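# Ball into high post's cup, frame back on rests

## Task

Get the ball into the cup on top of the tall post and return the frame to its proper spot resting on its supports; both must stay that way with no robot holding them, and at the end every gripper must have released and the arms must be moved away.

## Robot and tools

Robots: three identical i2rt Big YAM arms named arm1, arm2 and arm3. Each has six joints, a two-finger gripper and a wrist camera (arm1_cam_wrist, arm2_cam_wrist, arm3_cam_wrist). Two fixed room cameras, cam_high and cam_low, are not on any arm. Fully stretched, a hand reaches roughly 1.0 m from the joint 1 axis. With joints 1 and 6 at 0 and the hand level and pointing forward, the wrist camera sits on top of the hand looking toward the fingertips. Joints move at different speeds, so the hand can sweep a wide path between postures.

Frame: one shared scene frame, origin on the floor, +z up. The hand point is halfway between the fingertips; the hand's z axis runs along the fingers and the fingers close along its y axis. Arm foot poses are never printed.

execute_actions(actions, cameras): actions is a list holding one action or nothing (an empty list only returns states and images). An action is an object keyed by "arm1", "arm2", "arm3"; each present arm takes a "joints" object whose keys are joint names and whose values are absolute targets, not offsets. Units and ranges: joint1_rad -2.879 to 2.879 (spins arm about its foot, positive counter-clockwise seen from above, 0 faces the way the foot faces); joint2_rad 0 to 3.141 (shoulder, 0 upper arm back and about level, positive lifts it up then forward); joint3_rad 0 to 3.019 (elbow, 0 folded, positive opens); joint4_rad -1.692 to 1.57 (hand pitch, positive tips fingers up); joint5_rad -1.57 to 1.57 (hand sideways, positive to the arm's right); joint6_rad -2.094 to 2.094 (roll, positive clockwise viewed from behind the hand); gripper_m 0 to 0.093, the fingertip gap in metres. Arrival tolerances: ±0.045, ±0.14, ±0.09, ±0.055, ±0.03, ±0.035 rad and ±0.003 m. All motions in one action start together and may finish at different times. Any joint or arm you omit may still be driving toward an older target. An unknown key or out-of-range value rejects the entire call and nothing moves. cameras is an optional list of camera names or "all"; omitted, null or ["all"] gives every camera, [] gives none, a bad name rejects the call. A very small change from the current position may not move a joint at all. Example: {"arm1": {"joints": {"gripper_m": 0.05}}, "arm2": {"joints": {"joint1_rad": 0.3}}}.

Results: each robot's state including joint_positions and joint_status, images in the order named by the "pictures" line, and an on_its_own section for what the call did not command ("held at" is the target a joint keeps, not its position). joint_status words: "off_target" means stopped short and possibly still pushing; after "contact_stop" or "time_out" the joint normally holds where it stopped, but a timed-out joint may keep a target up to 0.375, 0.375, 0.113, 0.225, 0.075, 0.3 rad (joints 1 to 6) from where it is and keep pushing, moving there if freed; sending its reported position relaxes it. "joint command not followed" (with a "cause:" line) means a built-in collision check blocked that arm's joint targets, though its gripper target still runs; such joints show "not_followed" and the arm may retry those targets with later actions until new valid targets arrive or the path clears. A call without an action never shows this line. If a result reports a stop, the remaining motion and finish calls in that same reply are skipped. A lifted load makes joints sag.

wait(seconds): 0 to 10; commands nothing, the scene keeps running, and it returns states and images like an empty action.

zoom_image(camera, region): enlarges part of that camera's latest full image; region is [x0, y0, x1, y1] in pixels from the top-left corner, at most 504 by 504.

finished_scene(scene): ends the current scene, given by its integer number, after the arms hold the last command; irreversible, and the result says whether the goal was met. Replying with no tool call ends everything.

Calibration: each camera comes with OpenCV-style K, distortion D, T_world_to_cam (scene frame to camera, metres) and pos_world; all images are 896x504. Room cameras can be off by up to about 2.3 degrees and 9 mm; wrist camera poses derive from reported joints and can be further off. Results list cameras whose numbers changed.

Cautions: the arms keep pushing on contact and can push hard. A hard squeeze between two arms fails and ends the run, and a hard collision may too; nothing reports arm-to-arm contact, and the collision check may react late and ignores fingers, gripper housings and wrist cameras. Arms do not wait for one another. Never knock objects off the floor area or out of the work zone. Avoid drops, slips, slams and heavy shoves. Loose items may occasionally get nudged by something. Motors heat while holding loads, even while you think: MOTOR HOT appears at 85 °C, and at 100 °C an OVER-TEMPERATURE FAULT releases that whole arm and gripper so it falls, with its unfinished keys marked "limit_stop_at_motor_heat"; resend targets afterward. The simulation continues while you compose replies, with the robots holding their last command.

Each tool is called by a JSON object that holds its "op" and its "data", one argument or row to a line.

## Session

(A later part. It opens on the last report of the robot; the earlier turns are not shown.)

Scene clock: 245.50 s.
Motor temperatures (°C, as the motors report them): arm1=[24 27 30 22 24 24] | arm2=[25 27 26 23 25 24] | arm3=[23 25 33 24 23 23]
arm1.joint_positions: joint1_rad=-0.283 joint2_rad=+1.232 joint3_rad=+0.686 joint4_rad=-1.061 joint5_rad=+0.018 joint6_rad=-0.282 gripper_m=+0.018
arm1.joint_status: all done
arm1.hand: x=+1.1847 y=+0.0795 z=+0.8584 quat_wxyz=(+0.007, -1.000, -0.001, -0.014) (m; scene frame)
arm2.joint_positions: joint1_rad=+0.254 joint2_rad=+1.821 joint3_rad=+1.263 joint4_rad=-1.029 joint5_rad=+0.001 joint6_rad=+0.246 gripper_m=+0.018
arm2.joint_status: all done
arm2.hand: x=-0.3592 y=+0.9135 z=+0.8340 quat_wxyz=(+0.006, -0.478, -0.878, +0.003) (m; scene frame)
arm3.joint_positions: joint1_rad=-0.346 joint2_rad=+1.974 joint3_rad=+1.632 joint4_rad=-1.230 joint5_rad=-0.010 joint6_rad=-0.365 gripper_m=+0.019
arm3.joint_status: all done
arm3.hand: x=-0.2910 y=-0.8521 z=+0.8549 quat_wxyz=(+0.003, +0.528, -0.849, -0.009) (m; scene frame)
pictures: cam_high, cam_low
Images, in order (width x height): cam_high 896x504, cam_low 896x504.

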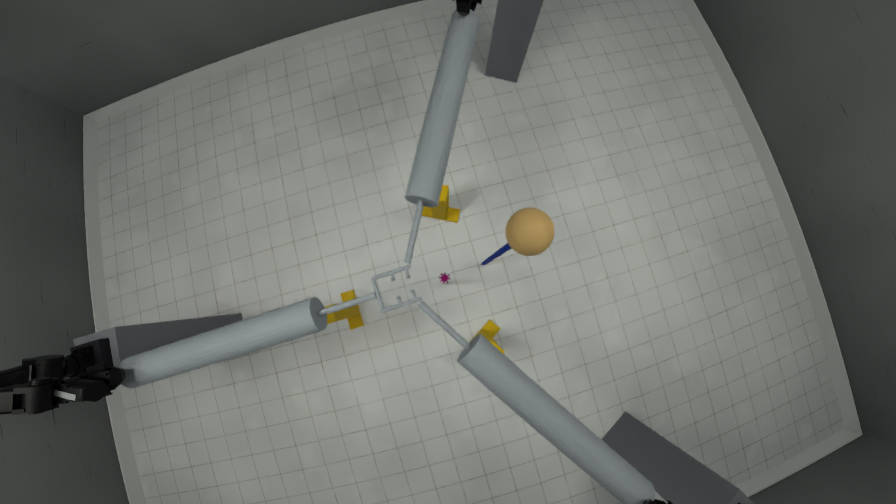

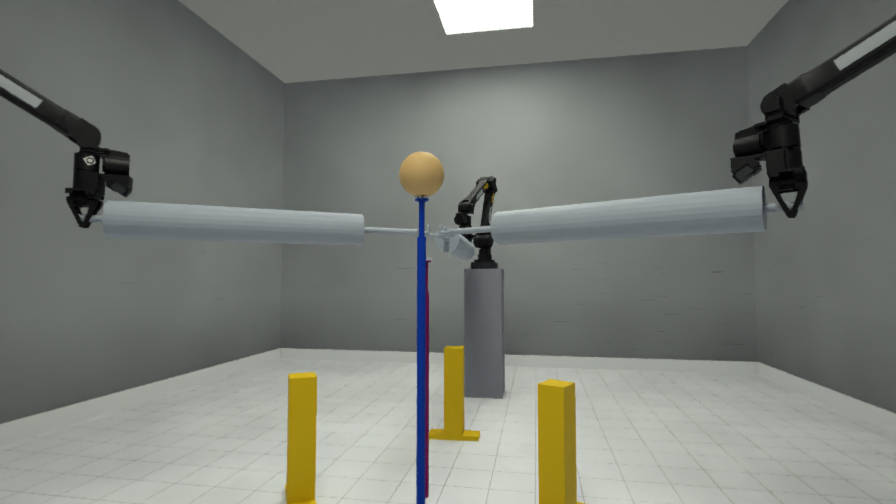

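{"op": "execute_actions", "data": {
  "actions": [
    {"arm1":{"joints":{"joint1_rad":-0.255,"joint2_rad":1.358,"joint3_rad":0.62,"joint4_rad":-0.86}},"arm2":{"joints":{"joint2_rad":1.895,"joint3_rad":1.216,"joint4_rad":-0.905}},"arm3":{"joints":{"joint2_rad":2.02,"joint3_rad":1.605,"joint4_rad":-1.115}}}
  ],
  "cameras": []
}}

{"op": "execute_actions", "data": {
  "actions": [
    {"arm1":{"joints":{"joint2_rad":1.525,"joint3_rad":0.562,"joint4_rad":-0.635}},"arm2":{"joints":{"joint2_rad":2.003,"joint3_rad":1.19,"joint4_rad":-0.772}},"arm3":{"joints":{"joint2_rad":2.10,"joint3_rad":1.56,"joint4_rad":-0.99}}}
  ],
  "cameras": []
}}

{"op": "execute_actions", "data": {
  "actions": [
    {"arm1":{"joints":{"joint2_rad":1.733,"joint3_rad":0.539,"joint4_rad":-0.41}},"arm2":{"joints":{"joint2_rad":2.126,"joint3_rad":1.19,"joint4_rad":-0.648}},"arm3":{"joints":{"joint2_rad":2.192,"joint3_rad":1.537,"joint4_rad":-0.875}}}
  ],
  "cameras": []
}}

{"op": "execute_actions", "data": {
  "actions": [
    {"arm1":{"joints":{"joint2_rad":1.96,"joint3_rad":0.56,"joint4_rad":-0.2}},"arm2":{"joints":{"joint2_rad":2.26,"joint3_rad":1.225,"joint4_rad":-0.54}},"arm3":{"joints":{"joint2_rad":2.30,"joint3_rad":1.55,"joint4_rad":-0.77}}}
  ],
  "cameras": []
}}

{"op": "execute_actions", "data": {
  "actions": [
    {"arm1":{"joints":{"joint2_rad":2.187,"joint3_rad":0.615,"joint4_rad":-0.02}},"arm2":{"joints":{"joint2_rad":2.40,"joint3_rad":1.28,"joint4_rad":-0.447}},"arm3":{"joints":{"joint2_rad":2.42,"joint3_rad":1.595,"joint4_rad":-0.685}}}
  ],
  "cameras": []
}}

{"op": "execute_actions", "data": {
  "actions": [
    {"arm1":{"joints":{"joint2_rad":2.40,"joint3_rad":0.695,"joint4_rad":0.114}},"arm2":{"joints":{"joint2_rad":2.545,"joint3_rad":1.353,"joint4_rad":-0.378}},"arm3":{"joints":{"joint2_rad":2.55,"joint3_rad":1.65,"joint4_rad":-0.614}}}
  ],
  "cameras": ["cam_high","cam_low"]
}}

Scene clock: 258.77 s.
Motor temperatures (°C, as the motors report them): arm1=[24 26 30 22 24 24] | arm2=[25 28 28 23 25 24] | arm3=[23 26 36 24 22 23]
arm1.joint_positions: joint1_rad=-0.276 joint2_rad=+1.365 joint3_rad=+0.611 joint4_rad=-0.870 joint5_rad=+0.011 joint6_rad=-0.284 gripper_m=+0.018
arm1.joint_status: all done
arm1.hand: x=+1.1843 y=+0.0766 z=+0.8003 quat_wxyz=(+0.002, -1.000, -0.006, -0.021) (m; scene frame)
arm2.joint_positions: joint1_rad=+0.256 joint2_rad=+1.922 joint3_rad=+1.226 joint4_rad=-0.902 joint5_rad=+0.002 joint6_rad=+0.249 gripper_m=+0.018
arm2.joint_status: all done
arm2.hand: x=-0.3579 y=+0.9126 z=+0.7736 quat_wxyz=(+0.011, -0.479, -0.878, +0.002) (m; scene frame)
arm3.joint_positions: joint1_rad=-0.347 joint2_rad=+2.033 joint3_rad=+1.587 joint4_rad=-1.136 joint5_rad=-0.007 joint6_rad=-0.365 gripper_m=+0.019
arm3.joint_status: all done
arm3.hand: x=-0.2896 y=-0.8525 z=+0.8046 quat_wxyz=(+0.007, +0.527, -0.850, -0.006) (m; scene frame)
pictures: none
No camera images: the call's "cameras" was empty. Leave "cameras" out to get every camera's image.

Scene clock: 259.70 s.
Motor temperatures (°C, as the motors report them): arm1=[24 26 30 22 24 24] | arm2=[25 28 28 23 25 24] | arm3=[23 26 36 24 22 23]
arm1.joint_positions: joint1_rad=-0.274 joint2_rad=+1.535 joint3_rad=+0.557 joint4_rad=-0.645 joint5_rad=+0.012 joint6_rad=-0.284 gripper_m=+0.018
arm1.joint_status: all done
arm1.hand: x=+1.1834 y=+0.0767 z=+0.7411 quat_wxyz=(+0.002, -1.000, -0.007, -0.022) (m; scene frame)
arm2.joint_positions: joint1_rad=+0.256 joint2_rad=+2.028 joint3_rad=+1.201 joint4_rad=-0.771 joint5_rad=-0.001 joint6_rad=+0.249 gripper_m=+0.018
arm2.joint_status: all done
arm2.hand: x=-0.3581 y=+0.9127 z=+0.7148 quat_wxyz=(+0.011, -0.479, -0.878, +0.001) (m; scene frame)
arm3.joint_positions: joint1_rad=-0.349 joint2_rad=+2.117 joint3_rad=+1.544 joint4_rad=-1.007 joint5_rad=-0.005 joint6_rad=-0.365 gripper_m=+0.019
arm3.joint_status: all done
arm3.hand: x=-0.2878 y=-0.8517 z=+0.7423 quat_wxyz=(+0.006, +0.527, -0.850, -0.005) (m; scene frame)
pictures: none
No camera images: the call's "cameras" was empty. Leave "cameras" out to get every camera's image.

Scene clock: 260.63 s.
Motor temperatures (°C, as the motors report them): arm1=[24 26 29 22 24 24] | arm2=[25 28 27 23 25 24] | arm3=[23 26 35 24 22 23]
arm1.joint_positions: joint1_rad=-0.273 joint2_rad=+1.742 joint3_rad=+0.536 joint4_rad=-0.419 joint5_rad=+0.012 joint6_rad=-0.283 gripper_m=+0.018
arm1.joint_status: all done
arm1.hand: x=+1.1834 y=+0.0765 z=+0.6817 quat_wxyz=(+0.001, -1.000, -0.007, -0.023) (m; scene frame)
arm2.joint_positions: joint1_rad=+0.256 joint2_rad=+2.149 joint3_rad=+1.198 joint4_rad=-0.645 joint5_rad=+0.000 joint6_rad=+0.249 gripper_m=+0.018
arm2.joint_status: all done
arm2.hand: x=-0.3584 y=+0.9122 z=+0.6553 quat_wxyz=(+0.010, -0.479, -0.878, +0.001) (m; scene frame)
arm3.joint_positions: joint1_rad=-0.352 joint2_rad=+2.209 joint3_rad=+1.525 joint4_rad=-0.888 joint5_rad=-0.004 joint6_rad=-0.368 gripper_m=+0.019
arm3.joint_status: all done
arm3.hand: x=-0.2849 y=-0.8518 z=+0.6829 quat_wxyz=(+0.003, +0.526, -0.850, -0.005) (m; scene frame)
pictures: none
No camera images: the call's "cameras" was empty. Leave "cameras" out to get every camera's image.

Scene clock: 261.57 s.
Motor temperatures (°C, as the motors report them): arm1=[24 26 29 22 24 24] | arm2=[25 28 27 23 25 24] | arm3=[23 27 35 24 22 23]
arm1.joint_positions: joint1_rad=-0.272 joint2_rad=+1.970 joint3_rad=+0.555 joint4_rad=-0.211 joint5_rad=+0.012 joint6_rad=-0.282 gripper_m=+0.018
arm1.joint_status: all done
arm1.hand: x=+1.1810 y=+0.0770 z=+0.6223 quat_wxyz=(+0.002, -1.000, -0.007, -0.022) (m; scene frame)
arm2.joint_positions: joint1_rad=+0.256 joint2_rad=+2.275 joint3_rad=+1.212 joint4_rad=-0.533 joint5_rad=+0.002 joint6_rad=+0.249 gripper_m=+0.018
arm2.joint_status: all done
arm2.hand: x=-0.3610 y=+0.9137 z=+0.5970 quat_wxyz=(+0.010, -0.479, -0.878, +0.002) (m; scene frame)
arm3.joint_positions: joint1_rad=-0.351 joint2_rad=+2.316 joint3_rad=+1.525 joint4_rad=-0.777 joint5_rad=-0.007 joint6_rad=-0.368 gripper_m=+0.019
arm3.joint_status: all done
arm3.hand: x=-0.2860 y=-0.8503 z=+0.6216 quat_wxyz=(+0.000, +0.527, -0.850, -0.007) (m; scene frame)
pictures: none
No camera images: the call's "cameras" was empty. Leave "cameras" out to get every camera's image.

Scene clock: 262.50 s.
Motor temperatures (°C, as the motors report them): arm1=[24 26 29 22 24 24] | arm2=[25 28 27 23 25 24] | arm3=[23 27 35 24 22 23]
arm1.joint_positions: joint1_rad=-0.268 joint2_rad=+2.202 joint3_rad=+0.611 joint4_rad=-0.035 joint5_rad=+0.007 joint6_rad=-0.278 gripper_m=+0.018
arm1.joint_status: all done
arm1.hand: x=+1.1789 y=+0.0760 z=+0.5607 quat_wxyz=(-0.001, -1.000, -0.007, -0.022) (m; scene frame)
arm2.joint_positions: joint1_rad=+0.255 joint2_rad=+2.418 joint3_rad=+1.261 joint4_rad=-0.444 joint5_rad=+0.004 joint6_rad=+0.249 gripper_m=+0.018
arm2.joint_status: all done
arm2.hand: x=-0.3623 y=+0.9135 z=+0.5365 quat_wxyz=(+0.012, -0.479, -0.878, +0.003) (m; scene frame)
arm3.joint_positions: joint1_rad=-0.350 joint2_rad=+2.431 joint3_rad=+1.552 joint4_rad=-0.687 joint5_rad=-0.006 joint6_rad=-0.368 gripper_m=+0.019
arm3.joint_status: all done
arm3.hand: x=-0.2865 y=-0.8499 z=+0.5619 quat_wxyz=(+0.000, +0.527, -0.850, -0.007) (m; scene frame)
pictures: none
No camera images: the call's "cameras" was empty. Leave "cameras" out to get every camera's image.

Scene clock: 263.40 s.
Motor temperatures (°C, as the motors report them): arm1=[24 26 29 22 24 24] | arm2=[25 28 27 23 25 24] | arm3=[23 27 35 24 22 23]
arm1.joint_positions: joint1_rad=-0.267 joint2_rad=+2.417 joint3_rad=+0.693 joint4_rad=+0.099 joint5_rad=+0.007 joint6_rad=-0.278 gripper_m=+0.018
arm1.joint_status: all done
arm1.hand: x=+1.1782 y=+0.0760 z=+0.4996 quat_wxyz=(-0.001, -1.000, -0.007, -0.022) (m; scene frame)
arm2.joint_positions: joint1_rad=+0.255 joint2_rad=+2.563 joint3_rad=+1.334 joint4_rad=-0.377 joint5_rad=+0.004 joint6_rad=+0.249 gripper_m=+0.018
arm2.joint_status: all done
arm2.hand: x=-0.3633 y=+0.9136 z=+0.4766 quat_wxyz=(+0.015, -0.479, -0.878, +0.002) (m; scene frame)
arm3.joint_positions: joint1_rad=-0.352 joint2_rad=+2.561 joint3_rad=+1.611 joint4_rad=-0.616 joint5_rad=-0.005 joint6_rad=-0.368 gripper_m=+0.019
arm3.joint_status: all done
arm3.hand: x=-0.2855 y=-0.8497 z=+0.5007 quat_wxyz=(+0.000, +0.527, -0.850, -0.006) (m; scene frame)
pictures: cam_high, cam_low
Images, in order (width x height): cam_high 896x504, cam_low 896x504.

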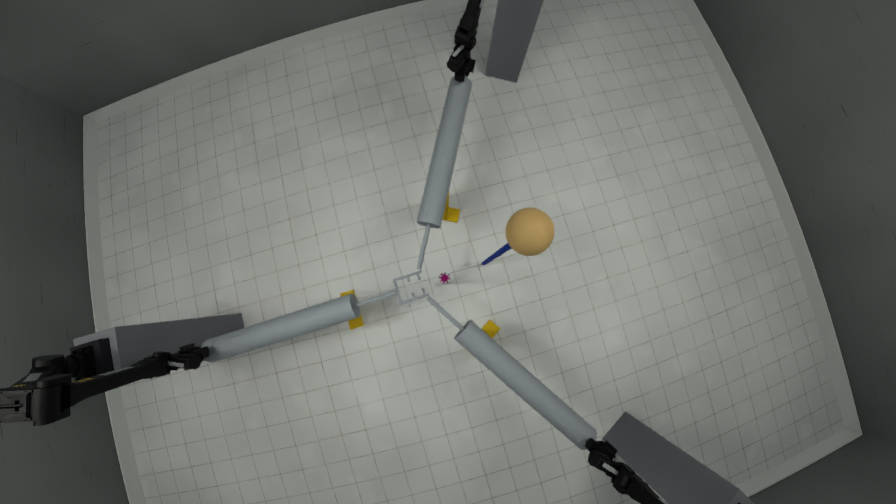

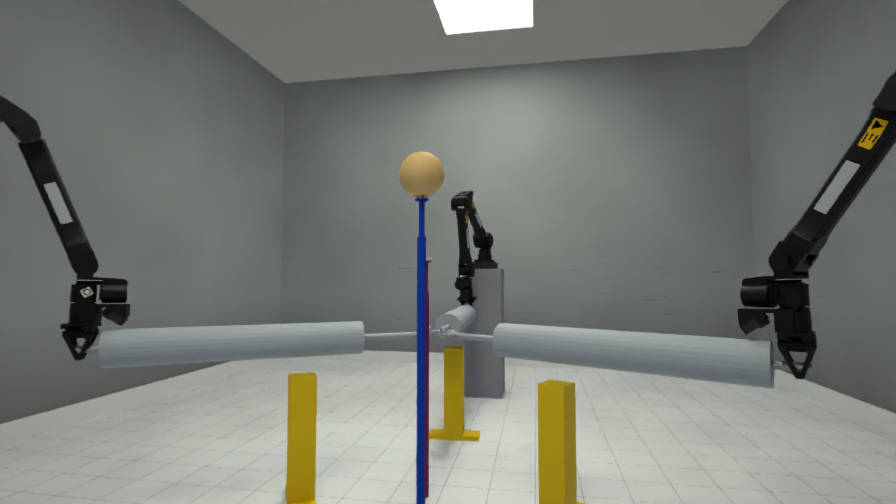

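{"op": "execute_actions", "data": {
  "actions": [
    {"arm1":{"joints":{"joint2_rad":2.515,"joint3_rad":0.755,"joint4_rad":0.175}},"arm2":{"joints":{"joint2_rad":2.63,"joint3_rad":1.405,"joint4_rad":-0.35}},"arm3":{"joints":{"joint2_rad":2.64,"joint3_rad":1.70,"joint4_rad":-0.575}}}
  ],
  "cameras": []
}}

{"op": "execute_actions", "data": {
  "actions": [
    {"arm1":{"joints":{"joint2_rad":2.58,"joint3_rad":0.79,"joint4_rad":0.205}},"arm2":{"joints":{"joint2_rad":2.675,"joint3_rad":1.435,"joint4_rad":-0.335}},"arm3":{"joints":{"joint2_rad":2.695,"joint3_rad":1.733,"joint4_rad":-0.555}}}
  ],
  "cameras": ["cam_high","cam_low"]
}}

Scene clock: 268.83 s.
Motor temperatures (°C, as the motors report them): arm1=[24 26 28 22 24 24] | arm2=[25 28 27 23 25 24] | arm3=[23 27 33 24 22 23]
arm1.joint_positions: joint1_rad=-0.267 joint2_rad=+2.532 joint3_rad=+0.752 joint4_rad=+0.158 joint5_rad=+0.007 joint6_rad=-0.277 gripper_m=+0.018
arm1.joint_status: all done
arm1.hand: x=+1.1775 y=+0.0764 z=+0.4643 quat_wxyz=(+0.000, -1.000, -0.007, -0.020) (m; scene frame)
arm2.joint_positions: joint1_rad=+0.255 joint2_rad=+2.641 joint3_rad=+1.384 joint4_rad=-0.352 joint5_rad=+0.003 joint6_rad=+0.249 gripper_m=+0.018
arm2.joint_status: all done
arm2.hand: x=-0.3636 y=+0.9138 z=+0.4452 quat_wxyz=(+0.016, -0.479, -0.878, +0.001) (m; scene frame)
arm3.joint_positions: joint1_rad=-0.352 joint2_rad=+2.643 joint3_rad=+1.660 joint4_rad=-0.581 joint5_rad=-0.004 joint6_rad=-0.368 gripper_m=+0.019
arm3.joint_status: all done
arm3.hand: x=-0.2847 y=-0.8488 z=+0.4640 quat_wxyz=(-0.001, +0.527, -0.850, -0.006) (m; scene frame)
pictures: none
No camera images: the call's "cameras" was empty. Leave "cameras" out to get every camera's image.

Scene clock: 269.53 s.
Motor temperatures (°C, as the motors report them): arm1=[24 26 28 22 24 24] | arm2=[25 28 27 23 25 24] | arm3=[23 27 33 24 22 23]
arm1.joint_positions: joint1_rad=-0.267 joint2_rad=+2.592 joint3_rad=+0.785 joint4_rad=+0.187 joint5_rad=+0.008 joint6_rad=-0.277 gripper_m=+0.018
arm1.joint_status: all done
arm1.hand: x=+1.1775 y=+0.0765 z=+0.4453 quat_wxyz=(+0.001, -1.000, -0.007, -0.019) (m; scene frame)
arm2.joint_positions: joint1_rad=+0.255 joint2_rad=+2.680 joint3_rad=+1.411 joint4_rad=-0.341 joint5_rad=+0.001 joint6_rad=+0.249 gripper_m=+0.018
arm2.joint_status: all done
arm2.hand: x=-0.3636 y=+0.9142 z=+0.4293 quat_wxyz=(+0.017, -0.479, -0.878, +0.000) (m; scene frame)
arm3.joint_positions: joint1_rad=-0.352 joint2_rad=+2.691 joint3_rad=+1.692 joint4_rad=-0.564 joint5_rad=-0.003 joint6_rad=-0.368 gripper_m=+0.019
arm3.joint_status: all done
arm3.hand: x=-0.2842 y=-0.8484 z=+0.4432 quat_wxyz=(-0.002, +0.527, -0.850, -0.006) (m; scene frame)
pictures: cam_high, cam_low
Images, in order (width x height): cam_high 896x504, cam_low 896x504.

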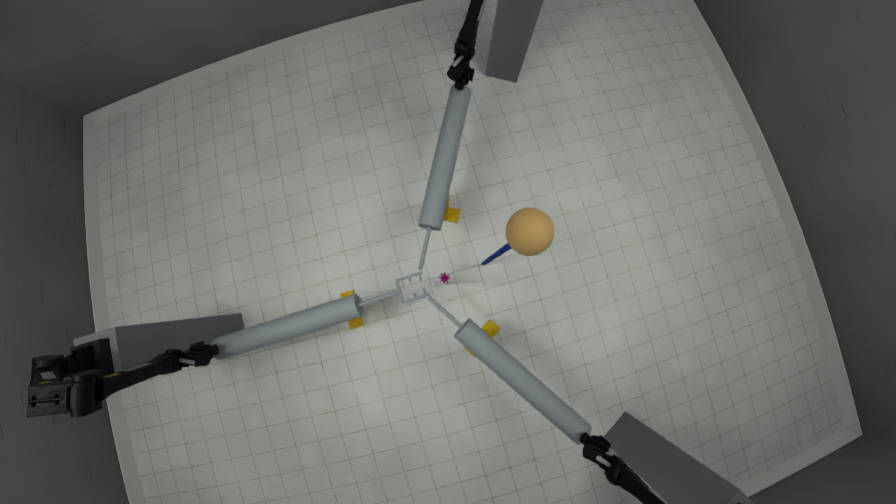

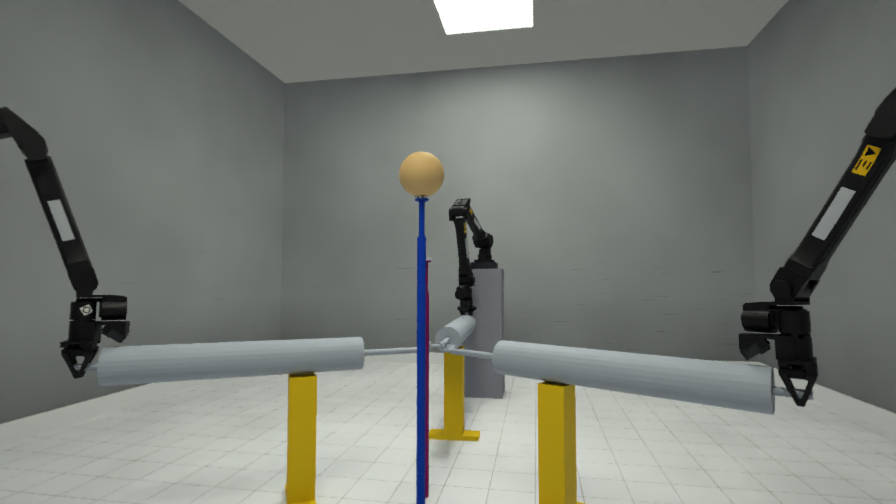

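{"op": "execute_actions", "data": {
  "actions": [
    {"arm1":{"joints":{"gripper_m":0.07}},"arm2":{"joints":{"joint2_rad":2.70,"gripper_m":0.07}},"arm3":{"joints":{"gripper_m":0.07}}}
  ],
  "cameras": []
}}

{"op": "execute_actions", "data": {
  "actions": [
    {"arm1":{"joints":{"joint2_rad":2.40,"joint3_rad":0.67,"joint4_rad":0.09}},"arm2":{"joints":{"joint2_rad":2.545,"joint3_rad":1.32,"joint4_rad":-0.39}},"arm3":{"joints":{"joint2_rad":2.55,"joint3_rad":1.6,"joint4_rad":-0.63}}}
  ],
  "cameras": []
}}

{"op": "execute_actions", "data": {
  "actions": [
    {"arm1":{"joints":{"joint2_rad":2.187,"joint3_rad":0.59,"joint4_rad":-0.04}},"arm2":{"joints":{"joint2_rad":2.38,"joint3_rad":1.25,"joint4_rad":-0.46}},"arm3":{"joints":{"joint2_rad":2.4,"joint3_rad":1.54,"joint4_rad":-0.71}}}
  ],
  "cameras": []
}}

{"op": "execute_actions", "data": {
  "actions": [
    {"arm1":{"joints":{"joint2_rad":1.53,"joint3_rad":0.56,"joint4_rad":-0.64}},"arm2":{"joints":{"joint2_rad":1.9,"joint3_rad":1.1,"joint4_rad":-0.78}},"arm3":{"joints":{"joint2_rad":1.9,"joint3_rad":1.2,"joint4_rad":-0.88}}}
  ],
  "cameras": ["cam_high","cam_low"]
}}

Scene clock: 275.93 s.
Motor temperatures (°C, as the motors report them): arm1=[24 26 28 22 24 24] | arm2=[25 29 26 23 25 24] | arm3=[23 27 32 24 22 23]
arm1.joint_positions: joint1_rad=-0.266 joint2_rad=+2.592 joint3_rad=+0.786 joint4_rad=+0.189 joint5_rad=+0.003 joint6_rad=-0.277 gripper_m=+0.070
arm1.joint_status: all done
arm1.hand: x=+1.1764 y=+0.0758 z=+0.4452 quat_wxyz=(-0.001, -1.000, -0.008, -0.018) (m; scene frame)
arm2.joint_positions: joint1_rad=+0.255 joint2_rad=+2.682 joint3_rad=+1.411 joint4_rad=-0.341 joint5_rad=+0.001 joint6_rad=+0.249 gripper_m=+0.070
arm2.joint_status: all done
arm2.hand: x=-0.3640 y=+0.9146 z=+0.4286 quat_wxyz=(+0.017, -0.479, -0.877, +0.000) (m; scene frame)
arm3.joint_positions: joint1_rad=-0.352 joint2_rad=+2.691 joint3_rad=+1.705 joint4_rad=-0.564 joint5_rad=-0.003 joint6_rad=-0.368 gripper_m=+0.070
arm3.joint_status: all done
arm3.hand: x=-0.2786 y=-0.8433 z=+0.4460 quat_wxyz=(-0.009, +0.527, -0.850, -0.007) (m; scene frame)
pictures: none
No camera images: the call's "cameras" was empty. Leave "cameras" out to get every camera's image.

Scene clock: 277.03 s.
Motor temperatures (°C, as the motors report them): arm1=[24 26 28 22 24 24] | arm2=[25 29 26 23 25 24] | arm3=[23 28 32 24 22 23]
arm1.joint_positions: joint1_rad=-0.266 joint2_rad=+2.399 joint3_rad=+0.671 joint4_rad=+0.105 joint5_rad=+0.003 joint6_rad=-0.277 gripper_m=+0.070
arm1.joint_status: all done
arm1.hand: x=+1.1825 y=+0.0739 z=+0.5056 quat_wxyz=(-0.002, -1.000, -0.007, -0.020) (m; scene frame)
arm2.joint_positions: joint1_rad=+0.255 joint2_rad=+2.526 joint3_rad=+1.323 joint4_rad=-0.378 joint5_rad=+0.001 joint6_rad=+0.249 gripper_m=+0.070
arm2.joint_status: all done
arm2.hand: x=-0.3562 y=+0.9079 z=+0.4929 quat_wxyz=(+0.003, -0.479, -0.878, +0.003) (m; scene frame)
arm3.joint_positions: joint1_rad=-0.352 joint2_rad=+2.561 joint3_rad=+1.602 joint4_rad=-0.623 joint5_rad=-0.003 joint6_rad=-0.368 gripper_m=+0.070
arm3.joint_status: all done
arm3.hand: x=-0.2900 y=-0.8542 z=+0.4989 quat_wxyz=(+0.007, +0.527, -0.850, -0.004) (m; scene frame)
pictures: none
No camera images: the call's "cameras" was empty. Leave "cameras" out to get every camera's image.

Scene clock: 278.37 s.
Motor temperatures (°C, as the motors report them): arm1=[24 26 28 22 24 24] | arm2=[25 29 26 23 25 24] | arm3=[23 28 32 24 22 23]
arm1.joint_positions: joint1_rad=-0.266 joint2_rad=+2.182 joint3_rad=+0.591 joint4_rad=-0.026 joint5_rad=+0.003 joint6_rad=-0.277 gripper_m=+0.070
arm1.joint_status: all done
arm1.hand: x=+1.1816 y=+0.0739 z=+0.5661 quat_wxyz=(-0.001, -1.000, -0.008, -0.017) (m; scene frame)
arm2.joint_positions: joint1_rad=+0.255 joint2_rad=+2.360 joint3_rad=+1.246 joint4_rad=-0.448 joint5_rad=+0.001 joint6_rad=+0.250 gripper_m=+0.070
arm2.joint_status: all done
arm2.hand: x=-0.3528 y=+0.9054 z=+0.5623 quat_wxyz=(-0.007, -0.480, -0.877, +0.006) (m; scene frame)
arm3.joint_positions: joint1_rad=-0.352 joint2_rad=+2.397 joint3_rad=+1.534 joint4_rad=-0.702 joint5_rad=-0.003 joint6_rad=-0.368 gripper_m=+0.070
arm3.joint_status: all done
arm3.hand: x=-0.2868 y=-0.8521 z=+0.5771 quat_wxyz=(-0.001, +0.527, -0.850, -0.006) (m; scene frame)
pictures: none
No camera images: the call's "cameras" was empty. Leave "cameras" out to get every camera's image.

Scene clock: 279.77 s.
Motor temperatures (°C, as the motors report them): arm1=[24 26 28 22 24 24] | arm2=[25 29 26 23 25 24] | arm3=[23 28 31 24 22 23]
arm1.joint_positions: joint1_rad=-0.266 joint2_rad=+1.534 joint3_rad=+0.558 joint4_rad=-0.624 joint5_rad=+0.003 joint6_rad=-0.277 gripper_m=+0.070
arm1.joint_status: all done
arm1.hand: x=+1.1766 y=+0.0746 z=+0.7415 quat_wxyz=(+0.001, -1.000, -0.008, -0.009) (m; scene frame)
arm2.joint_positions: joint1_rad=+0.255 joint2_rad=+1.889 joint3_rad=+1.094 joint4_rad=-0.763 joint5_rad=+0.001 joint6_rad=+0.250 gripper_m=+0.070
arm2.joint_status: all done
arm2.hand: x=-0.3778 y=+0.9307 z=+0.7517 quat_wxyz=(-0.008, -0.480, -0.877, +0.006) (m; scene frame)
arm3.joint_positions: joint1_rad=-0.352 joint2_rad=+1.878 joint3_rad=+1.207 joint4_rad=-0.873 joint5_rad=-0.003 joint6_rad=-0.368 gripper_m=+0.070
arm3.joint_status: all done
arm3.hand: x=-0.3514 y=-0.9131 z=+0.7641 quat_wxyz=(-0.012, +0.527, -0.850, -0.008) (m; scene frame)
pictures: cam_high, cam_low
Images, in order (width x height): cam_high 896x504, cam_low 896x504.

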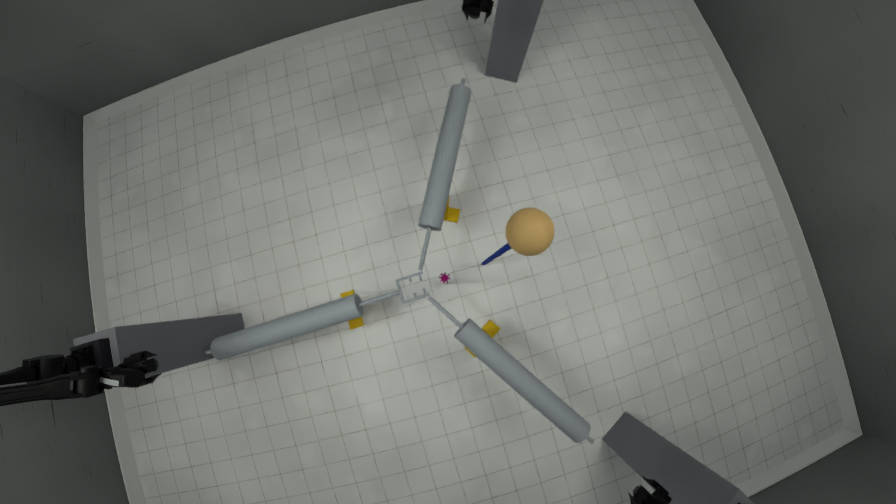

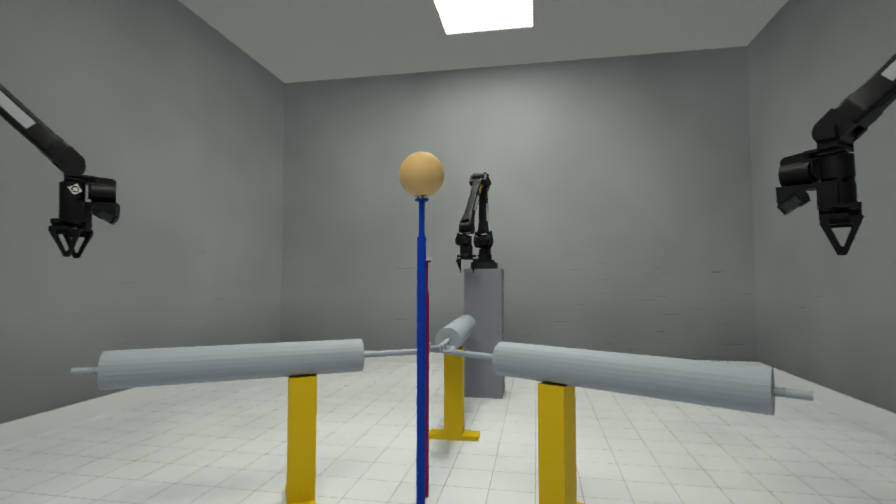

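{"op": "finished_scene", "data": {
  "scene": 1
}}

The scene is finished: the task was done.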